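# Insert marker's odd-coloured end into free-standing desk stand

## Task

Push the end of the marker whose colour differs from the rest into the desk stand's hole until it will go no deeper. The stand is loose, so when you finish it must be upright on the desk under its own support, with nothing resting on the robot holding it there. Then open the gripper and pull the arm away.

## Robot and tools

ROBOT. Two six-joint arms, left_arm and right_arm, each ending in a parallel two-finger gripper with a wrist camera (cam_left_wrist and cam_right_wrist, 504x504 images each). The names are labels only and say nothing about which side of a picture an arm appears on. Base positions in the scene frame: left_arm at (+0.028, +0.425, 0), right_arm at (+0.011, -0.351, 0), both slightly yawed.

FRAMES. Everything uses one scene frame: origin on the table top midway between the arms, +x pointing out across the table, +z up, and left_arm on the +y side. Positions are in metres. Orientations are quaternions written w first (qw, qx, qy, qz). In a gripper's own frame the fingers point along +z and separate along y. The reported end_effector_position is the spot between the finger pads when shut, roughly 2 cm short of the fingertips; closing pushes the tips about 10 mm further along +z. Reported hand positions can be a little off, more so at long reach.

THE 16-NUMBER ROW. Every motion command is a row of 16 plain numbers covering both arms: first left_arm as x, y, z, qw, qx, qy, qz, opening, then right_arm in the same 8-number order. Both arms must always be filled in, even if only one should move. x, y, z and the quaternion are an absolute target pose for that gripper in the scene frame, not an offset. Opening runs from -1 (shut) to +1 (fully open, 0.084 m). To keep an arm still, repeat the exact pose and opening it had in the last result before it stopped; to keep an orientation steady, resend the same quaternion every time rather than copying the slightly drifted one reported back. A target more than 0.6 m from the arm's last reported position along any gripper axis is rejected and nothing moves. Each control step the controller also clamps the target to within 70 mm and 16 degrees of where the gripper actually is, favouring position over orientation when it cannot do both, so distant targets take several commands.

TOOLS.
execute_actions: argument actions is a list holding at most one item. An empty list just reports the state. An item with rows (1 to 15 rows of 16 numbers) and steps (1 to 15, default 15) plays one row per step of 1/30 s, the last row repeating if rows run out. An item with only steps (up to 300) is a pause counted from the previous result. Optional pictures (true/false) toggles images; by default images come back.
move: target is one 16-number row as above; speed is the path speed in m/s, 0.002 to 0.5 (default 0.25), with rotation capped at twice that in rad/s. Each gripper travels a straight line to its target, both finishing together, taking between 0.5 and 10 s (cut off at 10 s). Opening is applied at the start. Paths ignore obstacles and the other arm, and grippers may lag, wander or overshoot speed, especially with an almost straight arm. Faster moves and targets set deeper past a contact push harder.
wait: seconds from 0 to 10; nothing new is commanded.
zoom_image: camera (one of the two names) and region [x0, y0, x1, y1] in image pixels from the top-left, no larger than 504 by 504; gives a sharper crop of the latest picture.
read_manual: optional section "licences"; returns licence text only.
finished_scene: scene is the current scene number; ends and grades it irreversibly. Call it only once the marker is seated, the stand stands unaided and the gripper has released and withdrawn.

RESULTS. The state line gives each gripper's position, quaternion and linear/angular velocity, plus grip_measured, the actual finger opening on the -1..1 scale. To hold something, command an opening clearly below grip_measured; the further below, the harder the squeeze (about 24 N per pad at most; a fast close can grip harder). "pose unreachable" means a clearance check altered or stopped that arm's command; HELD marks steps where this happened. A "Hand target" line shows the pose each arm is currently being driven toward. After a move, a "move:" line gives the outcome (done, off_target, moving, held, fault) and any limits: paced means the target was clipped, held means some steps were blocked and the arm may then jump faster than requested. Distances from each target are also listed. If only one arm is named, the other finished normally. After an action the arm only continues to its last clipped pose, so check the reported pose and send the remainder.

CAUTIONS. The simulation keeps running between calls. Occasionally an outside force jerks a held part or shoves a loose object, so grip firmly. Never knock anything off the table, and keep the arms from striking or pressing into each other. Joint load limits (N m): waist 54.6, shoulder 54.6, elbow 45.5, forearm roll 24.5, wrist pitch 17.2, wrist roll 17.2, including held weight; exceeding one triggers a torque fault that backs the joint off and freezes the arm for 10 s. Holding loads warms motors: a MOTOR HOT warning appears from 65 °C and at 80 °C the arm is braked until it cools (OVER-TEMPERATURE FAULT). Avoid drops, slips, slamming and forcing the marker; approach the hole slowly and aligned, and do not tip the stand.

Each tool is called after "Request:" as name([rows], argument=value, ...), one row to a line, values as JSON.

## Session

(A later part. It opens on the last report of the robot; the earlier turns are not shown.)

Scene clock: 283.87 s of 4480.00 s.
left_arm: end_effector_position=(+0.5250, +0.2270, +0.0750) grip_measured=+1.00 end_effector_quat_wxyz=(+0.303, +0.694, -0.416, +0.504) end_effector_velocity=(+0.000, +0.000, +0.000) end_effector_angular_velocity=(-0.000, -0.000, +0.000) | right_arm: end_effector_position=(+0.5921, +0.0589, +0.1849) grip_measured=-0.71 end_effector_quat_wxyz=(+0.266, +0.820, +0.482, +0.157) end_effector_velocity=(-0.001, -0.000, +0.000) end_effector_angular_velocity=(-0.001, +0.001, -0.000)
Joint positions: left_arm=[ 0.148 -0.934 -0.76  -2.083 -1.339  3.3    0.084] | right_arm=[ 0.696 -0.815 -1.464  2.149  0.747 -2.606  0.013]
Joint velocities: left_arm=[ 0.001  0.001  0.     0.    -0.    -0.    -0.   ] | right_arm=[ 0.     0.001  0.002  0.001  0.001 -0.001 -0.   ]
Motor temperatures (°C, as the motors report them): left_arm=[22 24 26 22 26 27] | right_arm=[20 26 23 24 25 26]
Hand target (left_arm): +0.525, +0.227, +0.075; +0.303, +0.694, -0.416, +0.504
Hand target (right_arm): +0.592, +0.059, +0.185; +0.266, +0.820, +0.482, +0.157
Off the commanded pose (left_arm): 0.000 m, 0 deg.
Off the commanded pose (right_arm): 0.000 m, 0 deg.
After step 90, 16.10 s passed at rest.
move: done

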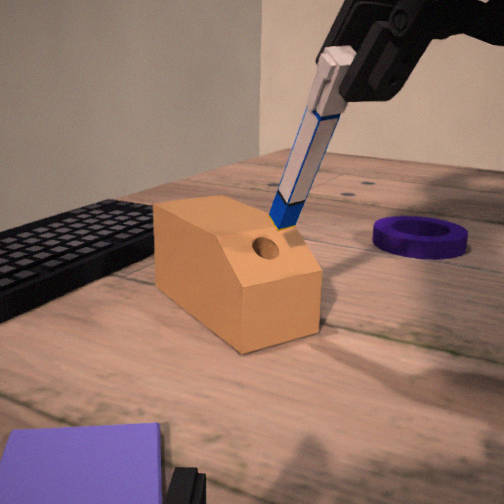

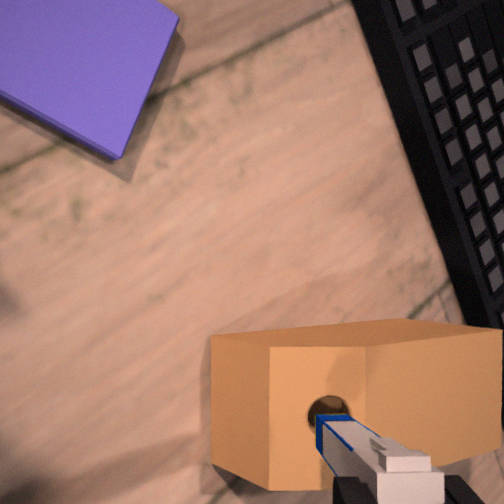

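Request:
move(target=[0.525,0.227,0.075,0.305,0.698,-0.419,0.507,1, 0.574,0.048,0.194,0.2265,0.8038,0.5018,0.2222,-1], speed=0.03)

Request:
zoom_image(camera="cam_right_wrist", region=[220,300,420,500])

Request:
zoom_image(camera="cam_left_wrist", region=[180,60,400,280])

Scene clock: 311.10 s of 4480.00 s.
left_arm: end_effector_position=(+0.5250, +0.2270, +0.0750) grip_measured=+1.00 end_effector_quat_wxyz=(+0.303, +0.694, -0.416, +0.504) end_effector_velocity=(+0.000, +0.001, -0.000) end_effector_angular_velocity=(-0.000, +0.000, +0.001) | right_arm: end_effector_position=(+0.5740, +0.0481, +0.1939) grip_measured=-0.71 end_effector_quat_wxyz=(+0.227, +0.805, +0.502, +0.222) end_effector_velocity=(-0.001, -0.000, -0.001) end_effector_angular_velocity=(+0.006, -0.005, +0.006)
Joint positions: left_arm=[ 0.148 -0.934 -0.76  -2.083 -1.339  3.3    0.084] | right_arm=[ 0.686 -0.684 -1.257  1.899  0.58  -2.374  0.013]
Joint velocities: left_arm=[ 0.001 -0.     0.    -0.    -0.     0.     0.   ] | right_arm=[-0.     0.005  0.012 -0.023 -0.008  0.022 -0.   ]
Motor temperatures (°C, as the motors report them): left_arm=[22 24 26 22 26 27] | right_arm=[20 26 23 24 25 26]
Hand target (left_arm): +0.525, +0.227, +0.075; +0.303, +0.694, -0.416, +0.504
Hand target (right_arm): +0.574, +0.048, +0.194; +0.227, +0.804, +0.502, +0.222
Off the commanded pose (left_arm): 0.000 m, 0 deg.
Off the commanded pose (right_arm): 0.000 m, 0 deg.
After step 90, 21.33 s passed at rest.
move: done

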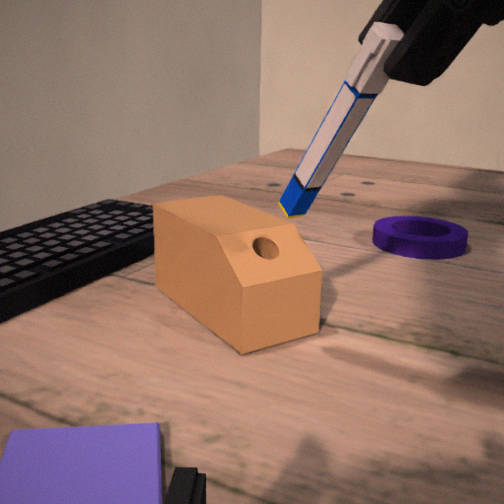

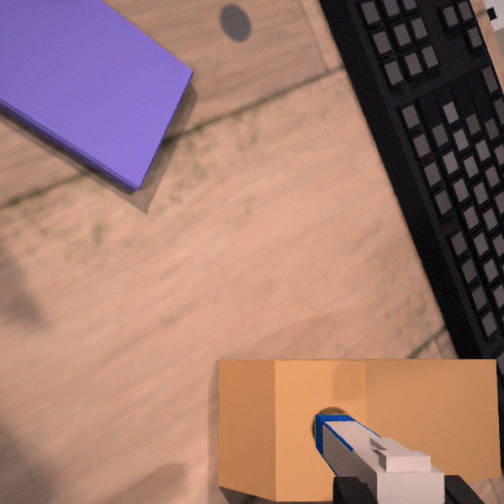

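Region (220, 300, 420, 500) of cam_right_wrist's 504x504 image, scaled by 2.520, with more detail than that image has.

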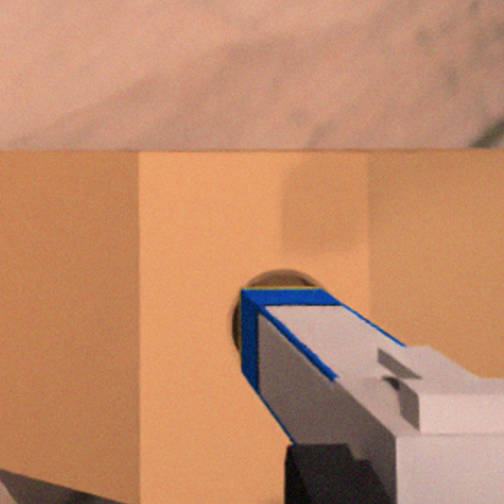

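Region (180, 60, 400, 280) of cam_left_wrist's 504x504 image, scaled by 2.291, with more detail than that image has.

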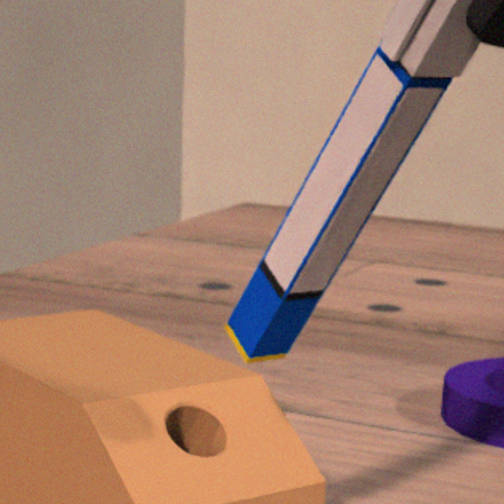

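Request:
move(target=[0.525,0.227,0.075,0.305,0.698,-0.419,0.507,1, 0.588,0.038,0.176,0.2265,0.8038,0.5018,0.2222,-1], speed=0.015)

Request:
zoom_image(camera="cam_right_wrist", region=[220,300,420,500])

Request:
zoom_image(camera="cam_left_wrist", region=[200,160,340,300])

Scene clock: 330.23 s of 4480.00 s.
left_arm: end_effector_position=(+0.5250, +0.2270, +0.0750) grip_measured=+1.00 end_effector_quat_wxyz=(+0.303, +0.694, -0.416, +0.504) end_effector_velocity=(-0.000, -0.000, -0.000) end_effector_angular_velocity=(-0.000, +0.001, -0.000) | right_arm: end_effector_position=(+0.5879, +0.0381, +0.1761) grip_measured=-0.71 end_effector_quat_wxyz=(+0.227, +0.804, +0.502, +0.222) end_effector_velocity=(-0.000, +0.001, -0.001) end_effector_angular_velocity=(+0.001, -0.001, +0.002)
Joint positions: left_arm=[ 0.148 -0.934 -0.76  -2.083 -1.339  3.3    0.084] | right_arm=[ 0.658 -0.718 -1.264  1.84   0.558 -2.333  0.013]
Joint velocities: left_arm=[-0.    -0.001  0.    -0.    -0.    -0.    -0.   ] | right_arm=[ 0.001 -0.001 -0.    -0.003 -0.001  0.003 -0.   ]
Motor temperatures (°C, as the motors report them): left_arm=[22 24 26 22 26 27] | right_arm=[20 26 24 24 25 26]
Hand target (left_arm): +0.525, +0.227, +0.075; +0.303, +0.694, -0.416, +0.504
Hand target (right_arm): +0.588, +0.038, +0.176; +0.227, +0.804, +0.502, +0.222
Off the commanded pose (left_arm): 0.000 m, 0 deg.
Off the commanded pose (right_arm): 0.000 m, 0 deg.
After step 90, 14.20 s passed at rest.
move: done

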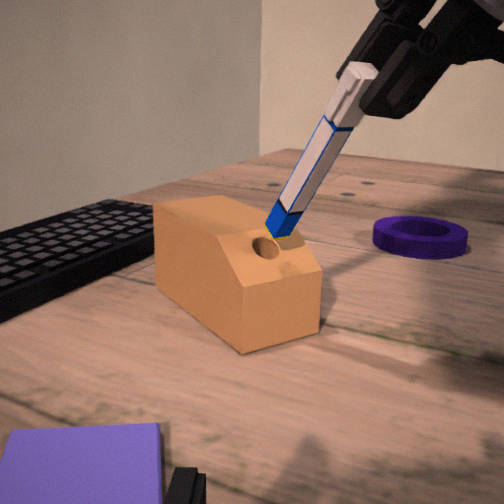

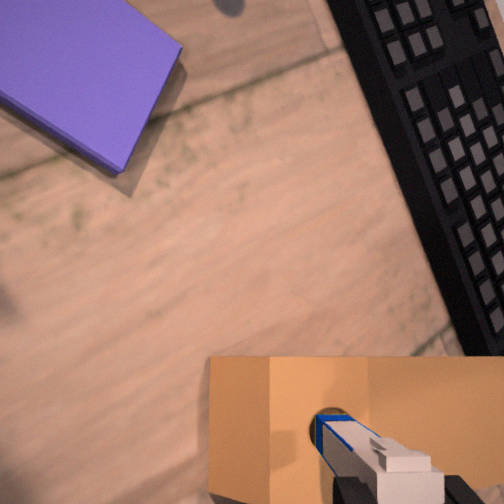

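Region (220, 300, 420, 500) of cam_right_wrist's 504x504 image, scaled by 2.520, with more detail than that image has.

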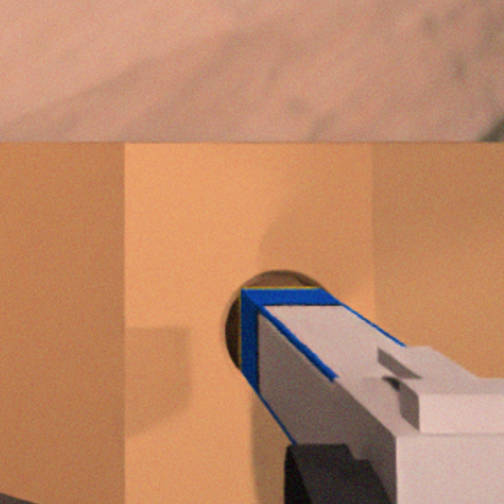

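Region (200, 160, 340, 300) of cam_left_wrist's 504x504 image, scaled by 3.600, with more detail than that image has.

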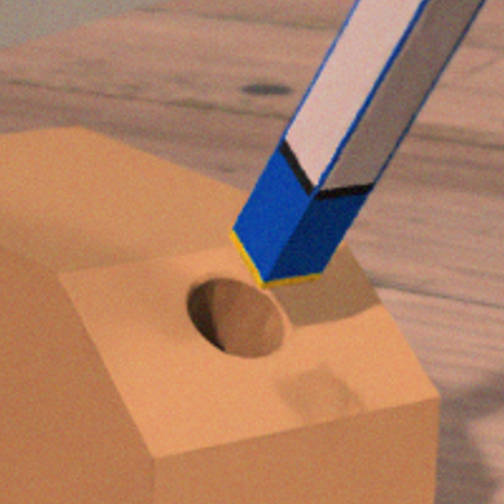

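Request:
move(target=[0.598,0.227,0.075,0.305,0.698,-0.419,0.507,1, 0.5983,0.0323,0.1598,0.2265,0.8038,0.5018,0.2222,-1], speed=0.008)

Request:
zoom_image(camera="cam_left_wrist", region=[100,60,400,360])

Scene clock: 348.80 s of 4480.00 s.
left_arm: end_effector_position=(+0.5979, +0.2268, +0.0749) grip_measured=+1.00 end_effector_quat_wxyz=(+0.303, +0.694, -0.416, +0.504) end_effector_velocity=(+0.001, +0.000, -0.000) end_effector_angular_velocity=(+0.000, +0.001, +0.001) | right_arm: end_effector_position=(+0.5983, +0.0324, +0.1599) grip_measured=-0.71 end_effector_quat_wxyz=(+0.227, +0.804, +0.502, +0.222) end_effector_velocity=(+0.001, -0.000, -0.000) end_effector_angular_velocity=(+0.000, +0.000, -0.002)
Joint positions: left_arm=[ 0.144 -0.981 -0.949 -2.053 -1.271  3.17   0.084] | right_arm=[ 0.64  -0.752 -1.276  1.794  0.543 -2.298  0.013]
Joint velocities: left_arm=[ 0.001 -0.002 -0.004  0.001  0.001 -0.003  0.   ] | right_arm=[-0.001 -0.001 -0.001 -0.    -0.     0.001  0.   ]
Motor temperatures (°C, as the motors report them): left_arm=[22 24 26 22 26 27] | right_arm=[20 26 24 24 25 26]
Hand target (left_arm): +0.598, +0.227, +0.075; +0.303, +0.694, -0.416, +0.504
Hand target (right_arm): +0.598, +0.032, +0.160; +0.227, +0.804, +0.502, +0.222
Off the commanded pose (left_arm): 0.000 m, 0 deg.
Off the commanded pose (right_arm): 0.000 m, 0 deg.
After step 90, 6.23 s passed at rest.
move: done

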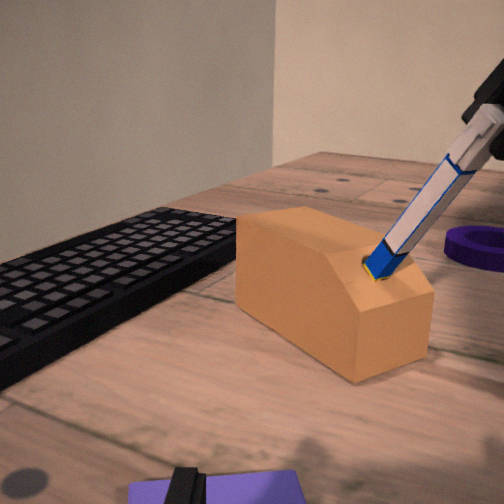

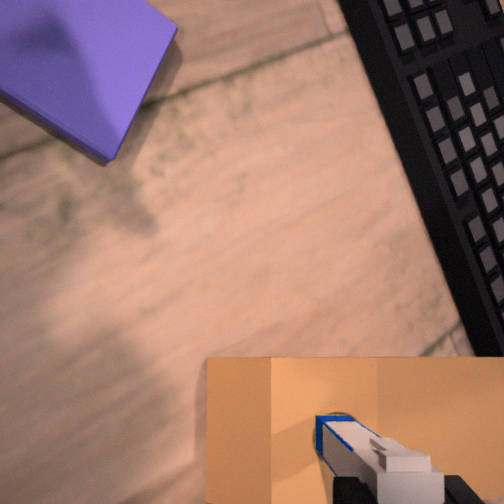

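Region (100, 60, 400, 360) of cam_left_wrist's 504x504 image, scaled by 1.680, with more detail than that image has.

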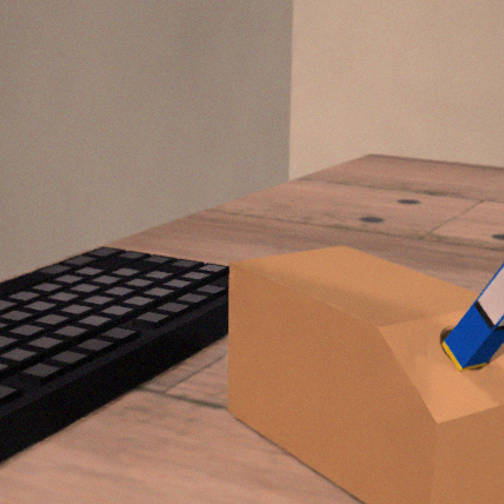

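Request:
zoom_image(camera="cam_left_wrist", region=[330,220,430,320])

Request:
zoom_image(camera="cam_right_wrist", region=[280,380,400,500])

Region (330, 220, 430, 320) of cam_left_wrist's 504x504 image, scaled by 5.040, with more detail than that image has.

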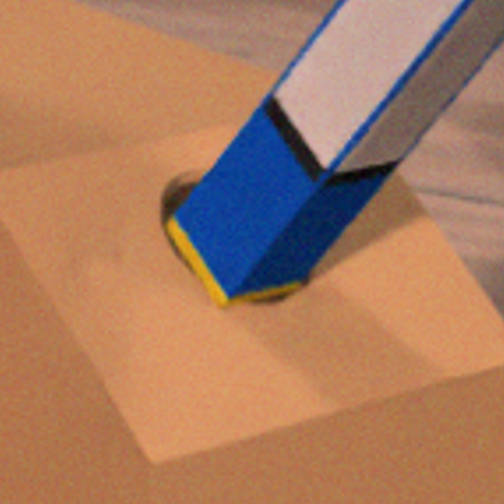

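Region (280, 380, 400, 500) of cam_right_wrist's 504x504 image, scaled by 4.200, with more detail than that image has.

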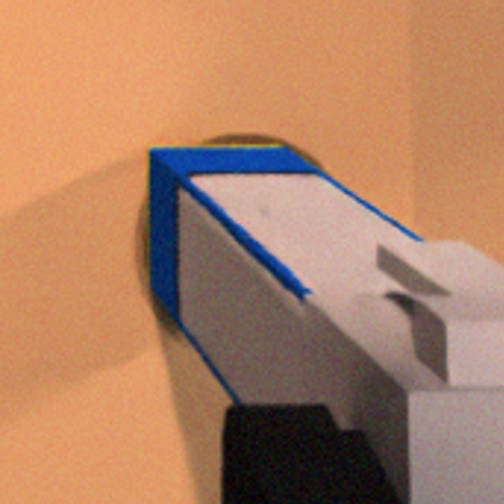

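Request:
move(target=[0.598,0.227,0.075,0.305,0.698,-0.419,0.507,1, 0.5965,0.031,0.164,0.2265,0.8038,0.5018,0.2222,-1], speed=0.008)

Request:
move(target=[0.598,0.227,0.075,0.305,0.698,-0.419,0.507,1, 0.597,0.0295,0.1655,0.2265,0.8038,0.5018,0.2222,-1], speed=0.008)

Request:
zoom_image(camera="cam_right_wrist", region=[280,380,400,500])

Scene clock: 367.40 s of 4480.00 s.
left_arm: end_effector_position=(+0.5980, +0.2270, +0.0750) grip_measured=+1.00 end_effector_quat_wxyz=(+0.303, +0.694, -0.416, +0.504) end_effector_velocity=(+0.000, -0.000, +0.001) end_effector_angular_velocity=(-0.000, -0.002, -0.001) | right_arm: end_effector_position=(+0.5965, +0.0310, +0.1639) grip_measured=-0.71 end_effector_quat_wxyz=(+0.227, +0.804, +0.502, +0.222) end_effector_velocity=(-0.001, -0.000, +0.000) end_effector_angular_velocity=(-0.001, +0.000, +0.000)
Joint positions: left_arm=[ 0.145 -0.981 -0.949 -2.052 -1.271  3.17   0.084] | right_arm=[ 0.64  -0.741 -1.268  1.799  0.544 -2.304  0.013]
Joint velocities: left_arm=[-0.     0.002  0.     0.    -0.    -0.     0.   ] | right_arm=[ 0.     0.002  0.001  0.001  0.    -0.002 -0.   ]
Motor temperatures (°C, as the motors report them): left_arm=[22 24 26 22 26 27] | right_arm=[20 26 24 24 25 26]
Hand target (left_arm): +0.598, +0.227, +0.075; +0.303, +0.694, -0.416, +0.504
Hand target (right_arm): +0.597, +0.031, +0.164; +0.227, +0.804, +0.502, +0.222
Off the commanded pose (left_arm): 0.000 m, 0 deg.
Off the commanded pose (right_arm): 0.000 m, 0 deg.
After step 90, 14.80 s passed at rest.
move: done

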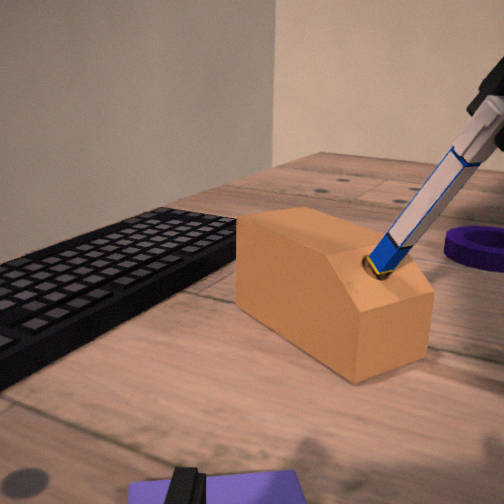

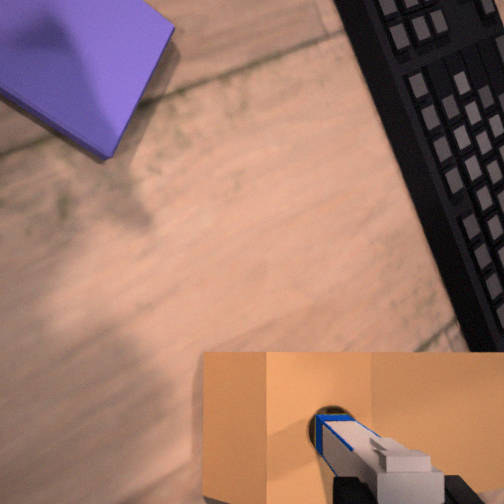

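Scene clock: 368.10 s of 4480.00 s.
left_arm: end_effector_position=(+0.5980, +0.2270, +0.0750) grip_measured=+1.00 end_effector_quat_wxyz=(+0.303, +0.694, -0.416, +0.504) end_effector_velocity=(+0.000, -0.000, +0.000) end_effector_angular_velocity=(+0.000, -0.001, -0.000) | right_arm: end_effector_position=(+0.5970, +0.0295, +0.1655) grip_measured=-0.71 end_effector_quat_wxyz=(+0.227, +0.804, +0.502, +0.222) end_effector_velocity=(+0.001, +0.000, +0.001) end_effector_angular_velocity=(+0.000, -0.001, +0.000)
Joint positions: left_arm=[ 0.145 -0.981 -0.949 -2.052 -1.271  3.17   0.084] | right_arm=[ 0.638 -0.737 -1.266  1.8    0.543 -2.307  0.013]
Joint velocities: left_arm=[-0.     0.    -0.001 -0.     0.     0.     0.   ] | right_arm=[-0.     0.001 -0.001  0.     0.    -0.001  0.   ]
Motor temperatures (°C, as the motors report them): left_arm=[22 24 26 22 26 27] | right_arm=[20 26 24 24 25 26]
Hand target (left_arm): +0.598, +0.227, +0.075; +0.303, +0.694, -0.416, +0.504
Hand target (right_arm): +0.597, +0.030, +0.165; +0.227, +0.804, +0.502, +0.222
Off the commanded pose (left_arm): 0.000 m, 0 deg.
Off the commanded pose (right_arm): 0.000 m, 0 deg.
move: done

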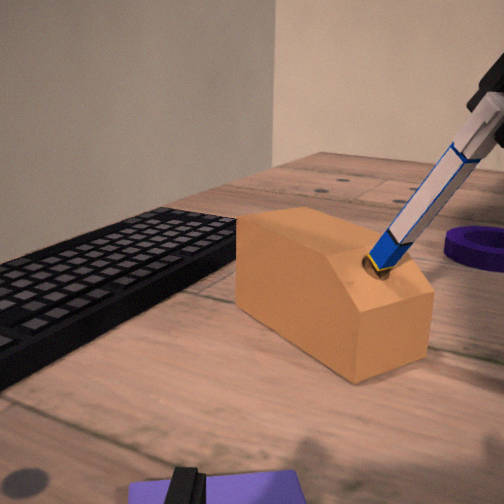

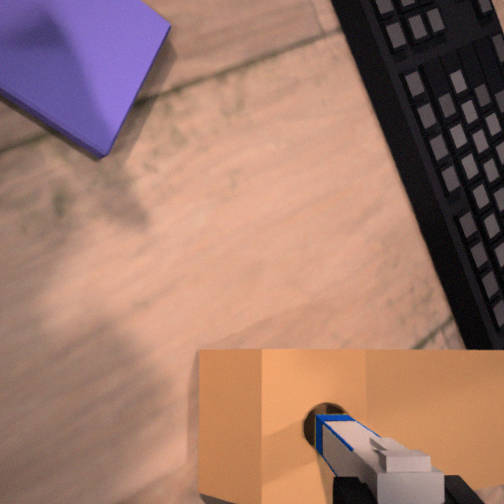

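Region (280, 380, 400, 500) of cam_right_wrist's 504x504 image, scaled by 4.200, with more detail than that image has.

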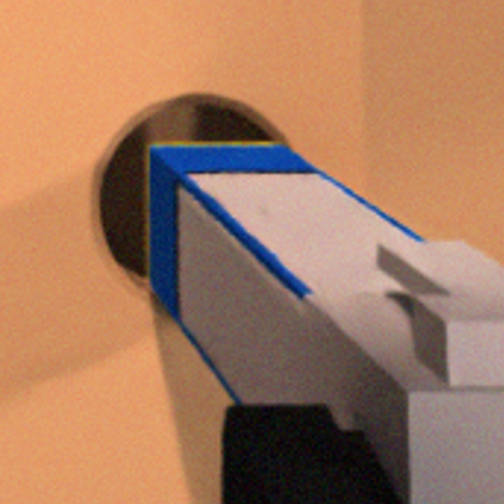

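Request:
move(target=[0.598,0.227,0.075,0.305,0.698,-0.419,0.507,1, 0.5965,0.0315,0.1648,0.2265,0.8038,0.5018,0.2222,-1], speed=0.008)

Request:
move(target=[0.598,0.227,0.075,0.305,0.698,-0.419,0.507,1, 0.6068,0.0258,0.1486,0.2265,0.8038,0.5018,0.2222,-1], speed=0.006)

Request:
zoom_image(camera="cam_right_wrist", region=[280,380,400,500])

Request:
zoom_image(camera="cam_left_wrist", region=[330,180,470,320])

Scene clock: 378.77 s of 4480.00 s.
left_arm: end_effector_position=(+0.5980, +0.2270, +0.0750) grip_measured=+1.00 end_effector_quat_wxyz=(+0.303, +0.694, -0.416, +0.504) end_effector_velocity=(+0.001, +0.000, +0.000) end_effector_angular_velocity=(-0.000, -0.001, +0.001) | right_arm: end_effector_position=(+0.5965, +0.0315, +0.1648) grip_measured=-0.71 end_effector_quat_wxyz=(+0.227, +0.804, +0.502, +0.222) end_effector_velocity=(-0.000, +0.000, -0.001) end_effector_angular_velocity=(-0.001, +0.001, +0.001)
Joint positions: left_arm=[ 0.145 -0.981 -0.949 -2.052 -1.271  3.17   0.084] | right_arm=[ 0.64  -0.74  -1.269  1.803  0.545 -2.307  0.013]
Joint velocities: left_arm=[ 0.001  0.    -0.001 -0.    -0.     0.     0.   ] | right_arm=[ 0.001 -0.001 -0.     0.     0.001 -0.    -0.   ]
Motor temperatures (°C, as the motors report them): left_arm=[22 25 26 22 26 27] | right_arm=[20 26 24 24 25 26]
Hand target (left_arm): +0.598, +0.227, +0.075; +0.303, +0.694, -0.416, +0.504
Hand target (right_arm): +0.596, +0.031, +0.165; +0.227, +0.804, +0.502, +0.222
Off the commanded pose (left_arm): 0.000 m, 0 deg.
Off the commanded pose (right_arm): 0.000 m, 0 deg.
After step 90, 6.97 s passed at rest.
move: done

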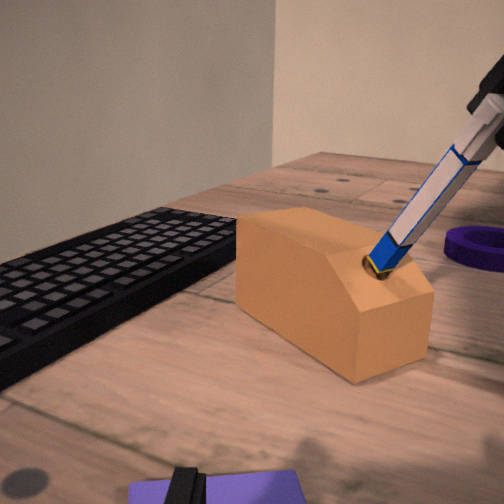

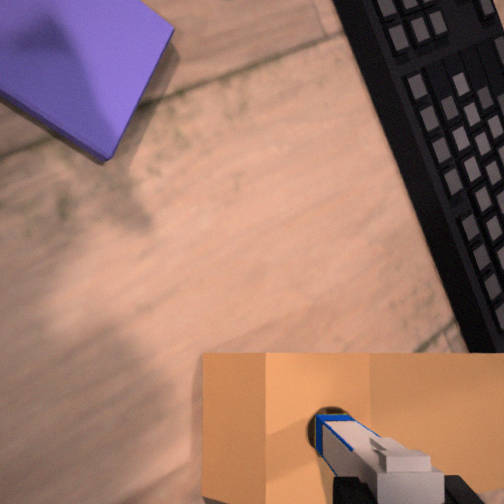

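Scene clock: 382.33 s of 4480.00 s.
left_arm: end_effector_position=(+0.5980, +0.2270, +0.0750) grip_measured=+1.00 end_effector_quat_wxyz=(+0.303, +0.694, -0.416, +0.504) end_effector_velocity=(+0.000, -0.000, +0.000) end_effector_angular_velocity=(+0.000, -0.000, -0.001) | right_arm: end_effector_position=(+0.6067, +0.0258, +0.1486) grip_measured=-0.71 end_effector_quat_wxyz=(+0.227, +0.804, +0.502, +0.222) end_effector_velocity=(+0.001, +0.000, -0.001) end_effector_angular_velocity=(+0.001, -0.000, -0.001)
Joint positions: left_arm=[ 0.145 -0.981 -0.949 -2.052 -1.271  3.17   0.084] | right_arm=[ 0.622 -0.774 -1.283  1.757  0.532 -2.272  0.013]
Joint velocities: left_arm=[-0.001  0.    -0.    -0.     0.     0.    -0.   ] | right_arm=[-0.001 -0.002 -0.002 -0.001 -0.001  0.002  0.   ]
Motor temperatures (°C, as the motors report them): left_arm=[22 25 26 22 26 27] | right_arm=[20 26 24 24 25 26]
Hand target (left_arm): +0.598, +0.227, +0.075; +0.303, +0.694, -0.416, +0.504
Hand target (right_arm): +0.607, +0.026, +0.149; +0.227, +0.804, +0.502, +0.222
Off the commanded pose (left_arm): 0.000 m, 0 deg.
Off the commanded pose (right_arm): 0.000 m, 0 deg.
move: done

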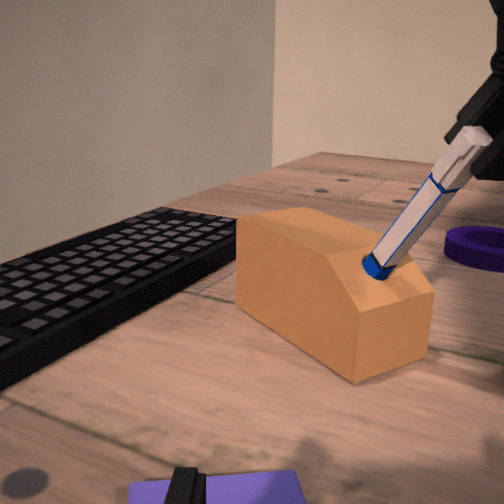

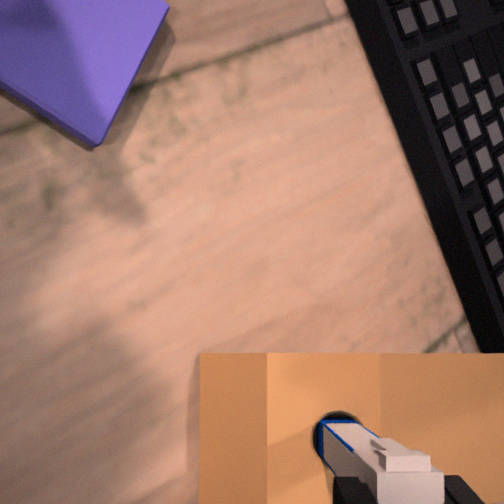

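Region (280, 380, 400, 500) of cam_right_wrist's 504x504 image, scaled by 4.200, with more detail than that image has.

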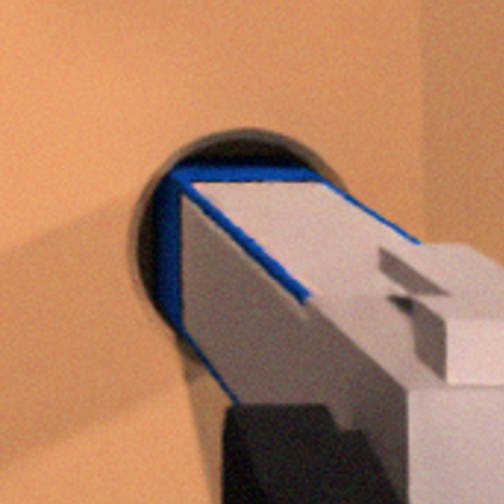

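Region (330, 180, 470, 320) of cam_left_wrist's 504x504 image, scaled by 3.600, with more detail than that image has.

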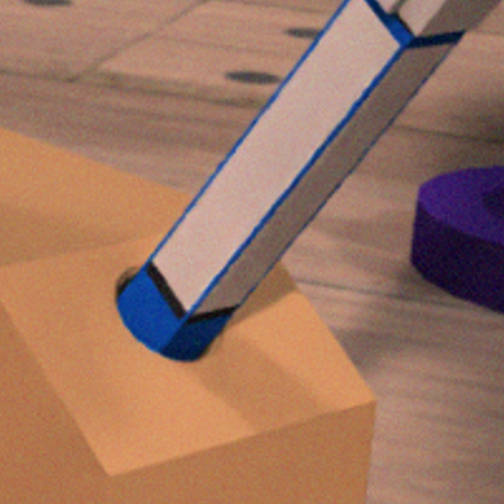

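In. Continue 0.025.

Request:
move(target=[0.598,0.227,0.075,0.305,0.698,-0.419,0.507,1, 0.6197,0.0187,0.1284,0.2265,0.8038,0.5018,0.2222,-1], speed=0.008)

Scene clock: 389.63 s of 4480.00 s.
left_arm: end_effector_position=(+0.5980, +0.2270, +0.0750) grip_measured=+1.00 end_effector_quat_wxyz=(+0.303, +0.694, -0.416, +0.504) end_effector_velocity=(-0.000, -0.001, -0.000) end_effector_angular_velocity=(-0.000, +0.000, -0.001) | right_arm: end_effector_position=(+0.6196, +0.0187, +0.1284) grip_measured=-0.70 end_effector_quat_wxyz=(+0.227, +0.804, +0.502, +0.222) end_effector_velocity=(+0.000, -0.001, -0.001) end_effector_angular_velocity=(-0.000, -0.000, -0.001)
Joint positions: left_arm=[ 0.145 -0.981 -0.949 -2.052 -1.271  3.17   0.084] | right_arm=[ 0.6   -0.818 -1.304  1.7    0.517 -2.229  0.013]
Joint velocities: left_arm=[-0.001 -0.     0.    -0.     0.    -0.     0.   ] | right_arm=[-0.001 -0.002 -0.    -0.003 -0.     0.003 -0.   ]
Motor temperatures (°C, as the motors report them): left_arm=[22 25 26 22 26 27] | right_arm=[20 26 24 24 25 26]
Hand target (left_arm): +0.598, +0.227, +0.075; +0.303, +0.694, -0.416, +0.504
Hand target (right_arm): +0.620, +0.019, +0.128; +0.227, +0.804, +0.502, +0.222
Off the commanded pose (left_arm): 0.000 m, 0 deg.
Off the commanded pose (right_arm): 0.000 m, 0 deg.
After step 90, 0.97 s passed at rest.
move: done

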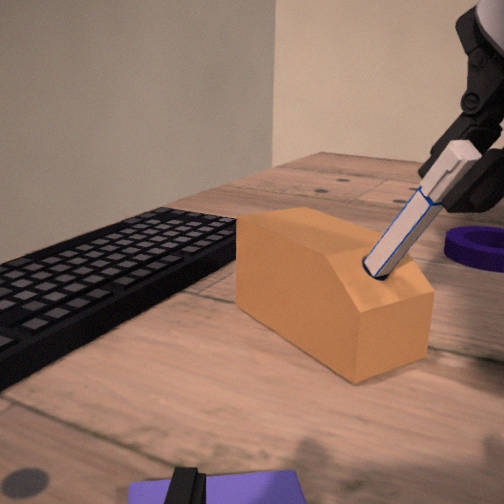

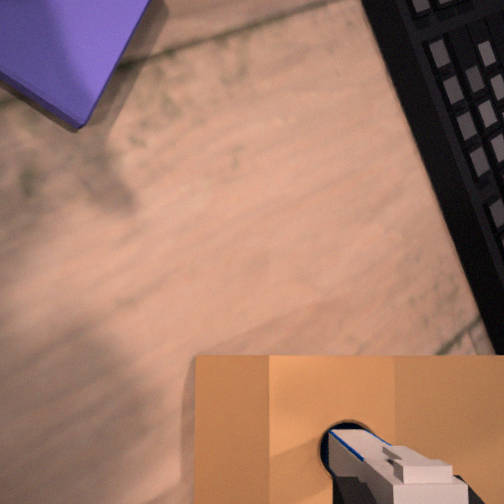

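Request:
move(target=[0.598,0.227,0.075,0.305,0.698,-0.419,0.507,1, 0.6197,0.0187,0.1284,0.2265,0.8038,0.5018,0.2222,0.2])

Request:
move(target=[0.598,0.227,0.075,0.305,0.698,-0.419,0.507,1, 0.585,0.027,0.176,0.2265,0.8038,0.5018,0.2])

Request:
move(target=[0.598,0.227,0.075,0.305,0.698,-0.419,0.507,1, 0.585,0.027,0.176,0.2265,0.8038,0.5018,0.2222,0.2], speed=0.05)

Scene clock: 401.03 s of 4480.00 s.
left_arm: end_effector_position=(+0.5980, +0.2270, +0.0750) grip_measured=+1.00 end_effector_quat_wxyz=(+0.303, +0.694, -0.416, +0.504) end_effector_velocity=(+0.001, +0.001, +0.001) end_effector_angular_velocity=(+0.000, -0.002, +0.001) | right_arm: end_effector_position=(+0.6197, +0.0186, +0.1283) grip_measured=+0.19 end_effector_quat_wxyz=(+0.227, +0.804, +0.502, +0.222) end_effector_velocity=(-0.000, -0.002, -0.002) end_effector_angular_velocity=(-0.002, +0.002, -0.001)
Joint positions: left_arm=[ 0.145 -0.981 -0.949 -2.052 -1.271  3.17   0.084] | right_arm=[ 0.6   -0.819 -1.304  1.699  0.517 -2.229  0.052]
Joint velocities: left_arm=[ 0.001  0.001 -0.    -0.    -0.     0.    -0.   ] | right_arm=[-0.002 -0.001  0.002 -0.    -0.    -0.     0.   ]
Motor temperatures (°C, as the motors report them): left_arm=[22 25 26 22 26 27] | right_arm=[20 26 24 24 25 26]
Hand target (left_arm): +0.598, +0.227, +0.075; +0.303, +0.694, -0.416, +0.504
Hand target (right_arm): +0.620, +0.019, +0.128; +0.227, +0.804, +0.502, +0.222
Off the commanded pose (left_arm): 0.000 m, 0 deg.
Off the commanded pose (right_arm): 0.000 m, 0 deg.
After step 90, 7.70 s passed at rest.
move: done

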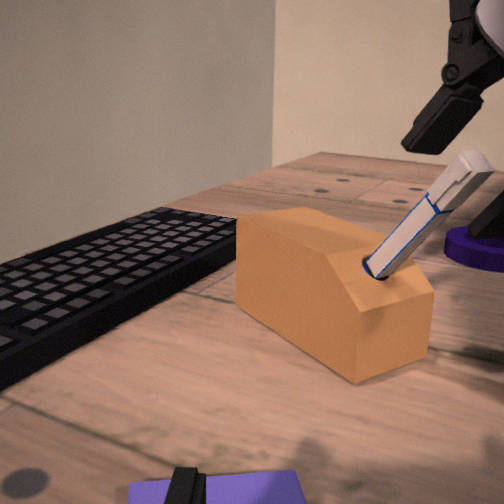

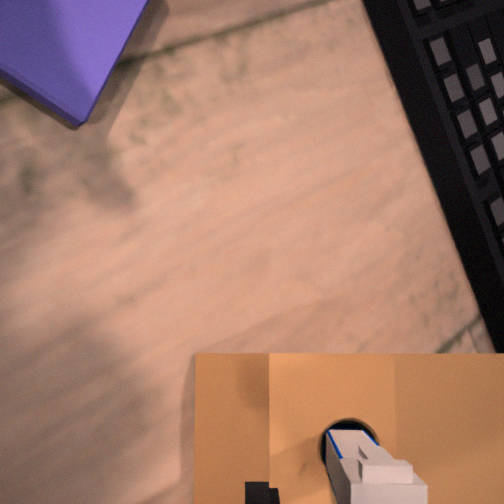

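Scene clock: 402.60 s of 4480.00 s.
left_arm: end_effector_position=(+0.5980, +0.2270, +0.0750) grip_measured=+1.00 end_effector_quat_wxyz=(+0.303, +0.694, -0.416, +0.504) end_effector_velocity=(+0.000, +0.001, +0.000) end_effector_angular_velocity=(-0.000, -0.001, +0.001) | right_arm: end_effector_position=(+0.5851, +0.0269, +0.1758) grip_measured=+0.19 end_effector_quat_wxyz=(+0.227, +0.804, +0.502, +0.222) end_effector_velocity=(-0.001, +0.000, +0.001) end_effector_angular_velocity=(+0.000, +0.001, -0.000)
Joint positions: left_arm=[ 0.145 -0.981 -0.949 -2.052 -1.271  3.17   0.084] | right_arm=[ 0.648 -0.699 -1.23   1.81   0.549 -2.309  0.052]
Joint velocities: left_arm=[ 0.001  0.    -0.     0.     0.    -0.    -0.   ] | right_arm=[ 0.002  0.003  0.001  0.004  0.001 -0.003 -0.   ]
Motor temperatures (°C, as the motors report them): left_arm=[22 25 26 22 26 27] | right_arm=[20 26 24 24 25 26]
Hand target (left_arm): +0.598, +0.227, +0.075; +0.303, +0.694, -0.416, +0.504
Hand target (right_arm): +0.585, +0.027, +0.176; +0.227, +0.804, +0.502, +0.222
Off the commanded pose (left_arm): 0.000 m, 0 deg.
Off the commanded pose (right_arm): 0.000 m, 0 deg.
move: done

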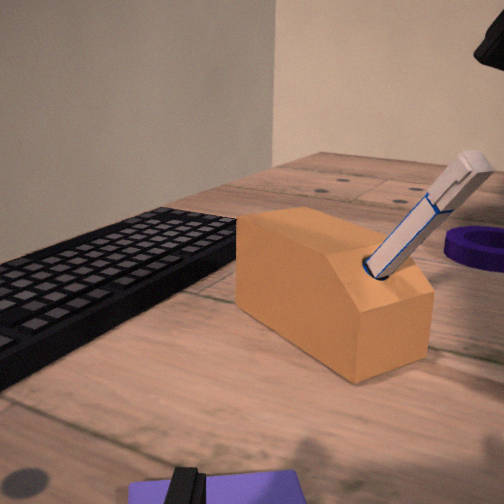

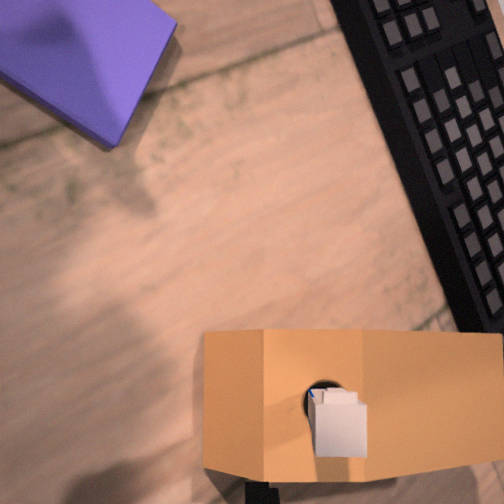

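Request:
move(target=[0.598,0.227,0.075,0.305,0.698,-0.419,0.507,1, 0.583,0.056,0.186,0.2265,0.8038,0.5018,0.2222,0.2], speed=0.05)

Request:
move(target=[0.598,0.227,0.075,0.305,0.698,-0.419,0.507,1, 0.583,0.056,0.186,0.2265,0.8038,0.5018,0.2222,-1])

Request:
move(target=[0.598,0.227,0.075,0.305,0.698,-0.419,0.507,1, 0.598,0.0475,0.162,0.2265,0.8038,0.5018,0.2222,-1], speed=0.008)

Scene clock: 428.50 s of 4480.00 s.
left_arm: end_effector_position=(+0.5980, +0.2270, +0.0750) grip_measured=+1.00 end_effector_quat_wxyz=(+0.303, +0.694, -0.416, +0.504) end_effector_velocity=(-0.002, -0.001, -0.001) end_effector_angular_velocity=(-0.000, +0.003, -0.002) | right_arm: end_effector_position=(+0.5830, +0.0558, +0.1859) grip_measured=+0.19 end_effector_quat_wxyz=(+0.227, +0.804, +0.502, +0.222) end_effector_velocity=(-0.000, +0.002, +0.001) end_effector_angular_velocity=(-0.001, +0.000, +0.000)
Joint positions: left_arm=[ 0.145 -0.981 -0.949 -2.052 -1.271  3.17   0.084] | right_arm=[ 0.684 -0.721 -1.296  1.899  0.58  -2.378  0.052]
Joint velocities: left_arm=[-0.002 -0.002  0.002 -0.     0.    -0.    -0.   ] | right_arm=[ 0.002 -0.001 -0.005  0.008  0.003 -0.007  0.   ]
Motor temperatures (°C, as the motors report them): left_arm=[22 25 26 22 26 27] | right_arm=[20 26 24 24 25 26]
Hand target (left_arm): +0.598, +0.227, +0.075; +0.303, +0.694, -0.416, +0.504
Hand target (right_arm): +0.583, +0.056, +0.186; +0.227, +0.804, +0.502, +0.222
Off the commanded pose (left_arm): 0.000 m, 0 deg.
Off the commanded pose (right_arm): 0.000 m, 0 deg.
After step 90, 21.93 s passed at rest.
move: done

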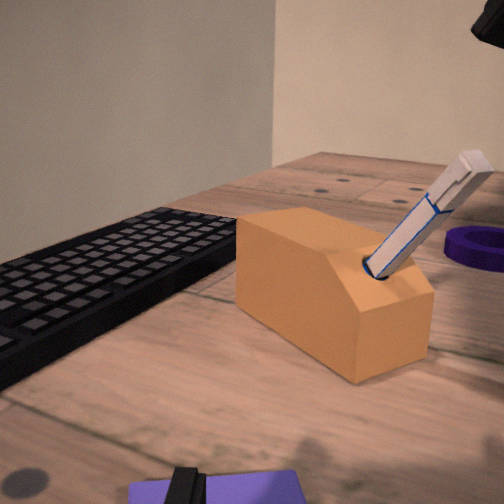

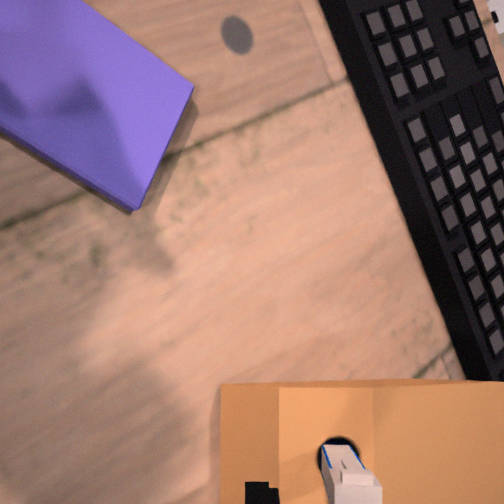

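Scene clock: 429.20 s of 4480.00 s.
left_arm: end_effector_position=(+0.5980, +0.2270, +0.0750) grip_measured=+1.00 end_effector_quat_wxyz=(+0.303, +0.694, -0.416, +0.504) end_effector_velocity=(+0.001, +0.001, +0.001) end_effector_angular_velocity=(-0.000, -0.001, +0.003) | right_arm: end_effector_position=(+0.5830, +0.0560, +0.1860) grip_measured=-1.00 end_effector_quat_wxyz=(+0.227, +0.804, +0.502, +0.222) end_effector_velocity=(+0.000, +0.001, +0.001) end_effector_angular_velocity=(+0.001, -0.002, +0.001)
Joint positions: left_arm=[ 0.145 -0.981 -0.949 -2.052 -1.271  3.17   0.084] | right_arm=[ 0.685 -0.721 -1.296  1.9    0.58  -2.379  0.   ]
Joint velocities: left_arm=[ 0.002  0.001 -0.001 -0.    -0.     0.    -0.   ] | right_arm=[ 0.001  0.001 -0.002  0.     0.001 -0.     0.   ]
Motor temperatures (°C, as the motors report them): left_arm=[22 25 26 22 26 27] | right_arm=[20 26 24 24 25 26]
Hand target (left_arm): +0.598, +0.227, +0.075; +0.303, +0.694, -0.416, +0.504
Hand target (right_arm): +0.583, +0.056, +0.186; +0.227, +0.804, +0.502, +0.222
Off the commanded pose (left_arm): 0.000 m, 0 deg.
Off the commanded pose (right_arm): 0.000 m, 0 deg.
move: done

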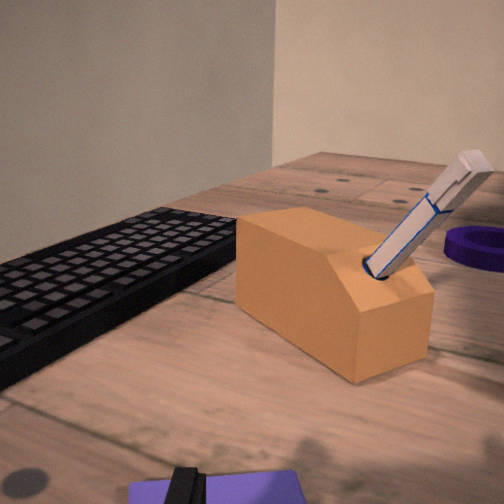

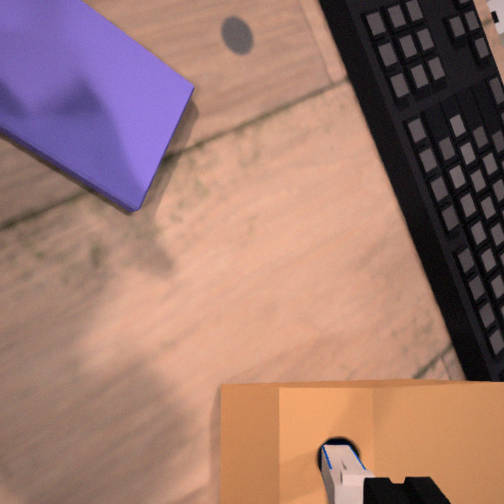

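Scene clock: 433.10 s of 4480.00 s.
left_arm: end_effector_position=(+0.5980, +0.2270, +0.0750) grip_measured=+1.00 end_effector_quat_wxyz=(+0.303, +0.694, -0.416, +0.504) end_effector_velocity=(+0.000, +0.000, -0.000) end_effector_angular_velocity=(+0.000, +0.000, +0.001) | right_arm: end_effector_position=(+0.5979, +0.0475, +0.1621) grip_measured=-1.00 end_effector_quat_wxyz=(+0.227, +0.804, +0.502, +0.222) end_effector_velocity=(+0.001, -0.000, -0.000) end_effector_angular_velocity=(+0.001, -0.001, +0.001)
Joint positions: left_arm=[ 0.145 -0.981 -0.949 -2.052 -1.271  3.17   0.084] | right_arm=[ 0.658 -0.768 -1.312  1.836  0.557 -2.329  0.   ]
Joint velocities: left_arm=[ 0.001 -0.    -0.     0.     0.     0.     0.   ] | right_arm=[-0.002 -0.002 -0.001 -0.004 -0.001  0.002  0.   ]
Motor temperatures (°C, as the motors report them): left_arm=[22 25 26 22 26 27] | right_arm=[20 26 24 24 25 26]
Hand target (left_arm): +0.598, +0.227, +0.075; +0.303, +0.694, -0.416, +0.504
Hand target (right_arm): +0.598, +0.048, +0.162; +0.227, +0.804, +0.502, +0.222
Off the commanded pose (left_arm): 0.000 m, 0 deg.
Off the commanded pose (right_arm): 0.000 m, 0 deg.
move: done

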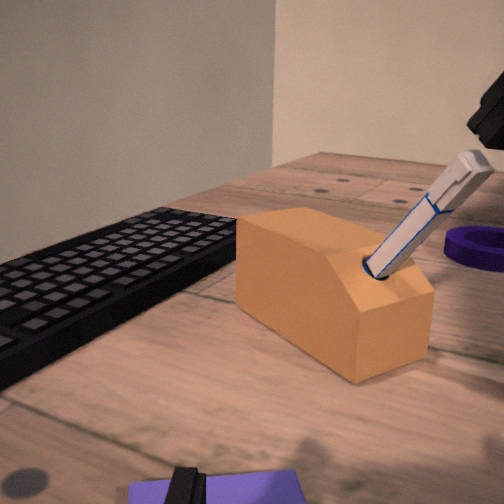

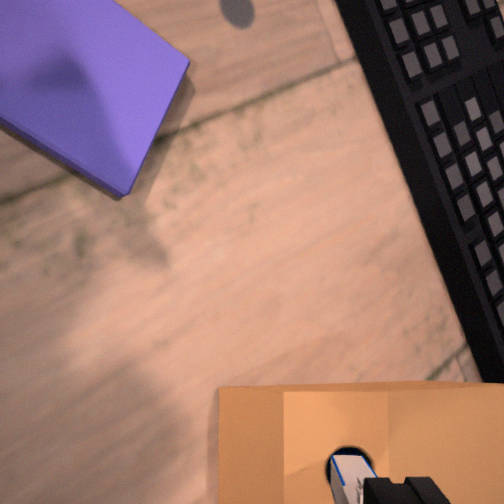

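Request:
move(target=[0.5895,0.227,0.075,0.305,0.698,-0.419,0.507,1, 0.5885,0.0527,0.157,0.2265,0.8038,0.5018,0.2222,-1], speed=0.01)

Request:
zoom_image(camera="cam_left_wrist", region=[344,60,504,300])

Scene clock: 440.70 s of 4480.00 s.
left_arm: end_effector_position=(+0.5896, +0.2270, +0.0750) grip_measured=+1.00 end_effector_quat_wxyz=(+0.303, +0.694, -0.416, +0.504) end_effector_velocity=(-0.001, -0.000, +0.001) end_effector_angular_velocity=(+0.000, -0.002, -0.001) | right_arm: end_effector_position=(+0.5886, +0.0526, +0.1570) grip_measured=-1.00 end_effector_quat_wxyz=(+0.227, +0.804, +0.502, +0.222) end_effector_velocity=(-0.002, +0.000, -0.002) end_effector_angular_velocity=(-0.001, +0.001, -0.000)
Joint positions: left_arm=[ 0.145 -0.974 -0.927 -2.056 -1.279  3.185  0.084] | right_arm=[ 0.674 -0.771 -1.301  1.827  0.562 -2.302  0.   ]
Joint velocities: left_arm=[-0.001  0.001  0.002 -0.001 -0.001  0.002  0.   ] | right_arm=[ 0.002 -0.001  0.003 -0.001  0.     0.004  0.   ]
Motor temperatures (°C, as the motors report them): left_arm=[22 25 26 22 26 27] | right_arm=[20 26 24 24 25 26]
Hand target (left_arm): +0.589, +0.227, +0.075; +0.303, +0.694, -0.416, +0.504
Hand target (right_arm): +0.588, +0.053, +0.157; +0.227, +0.804, +0.502, +0.222
Off the commanded pose (left_arm): 0.000 m, 0 deg.
Off the commanded pose (right_arm): 0.000 m, 0 deg.
After step 90, 3.20 s passed at rest.
move: done

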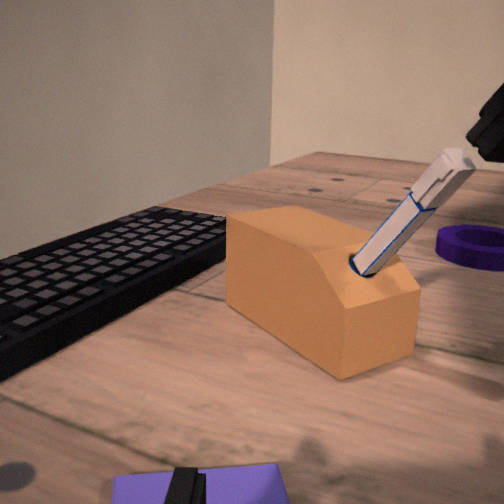

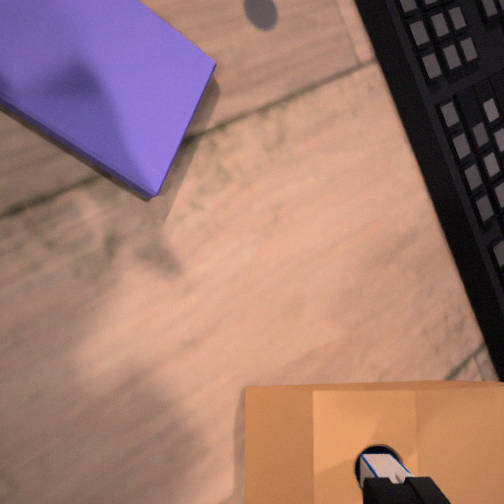

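Region (344, 60, 504, 300) of cam_left_wrist's 504x504 image, scaled by 2.100, with more detail than that image has.

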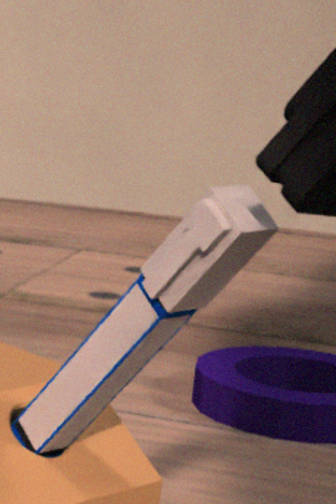

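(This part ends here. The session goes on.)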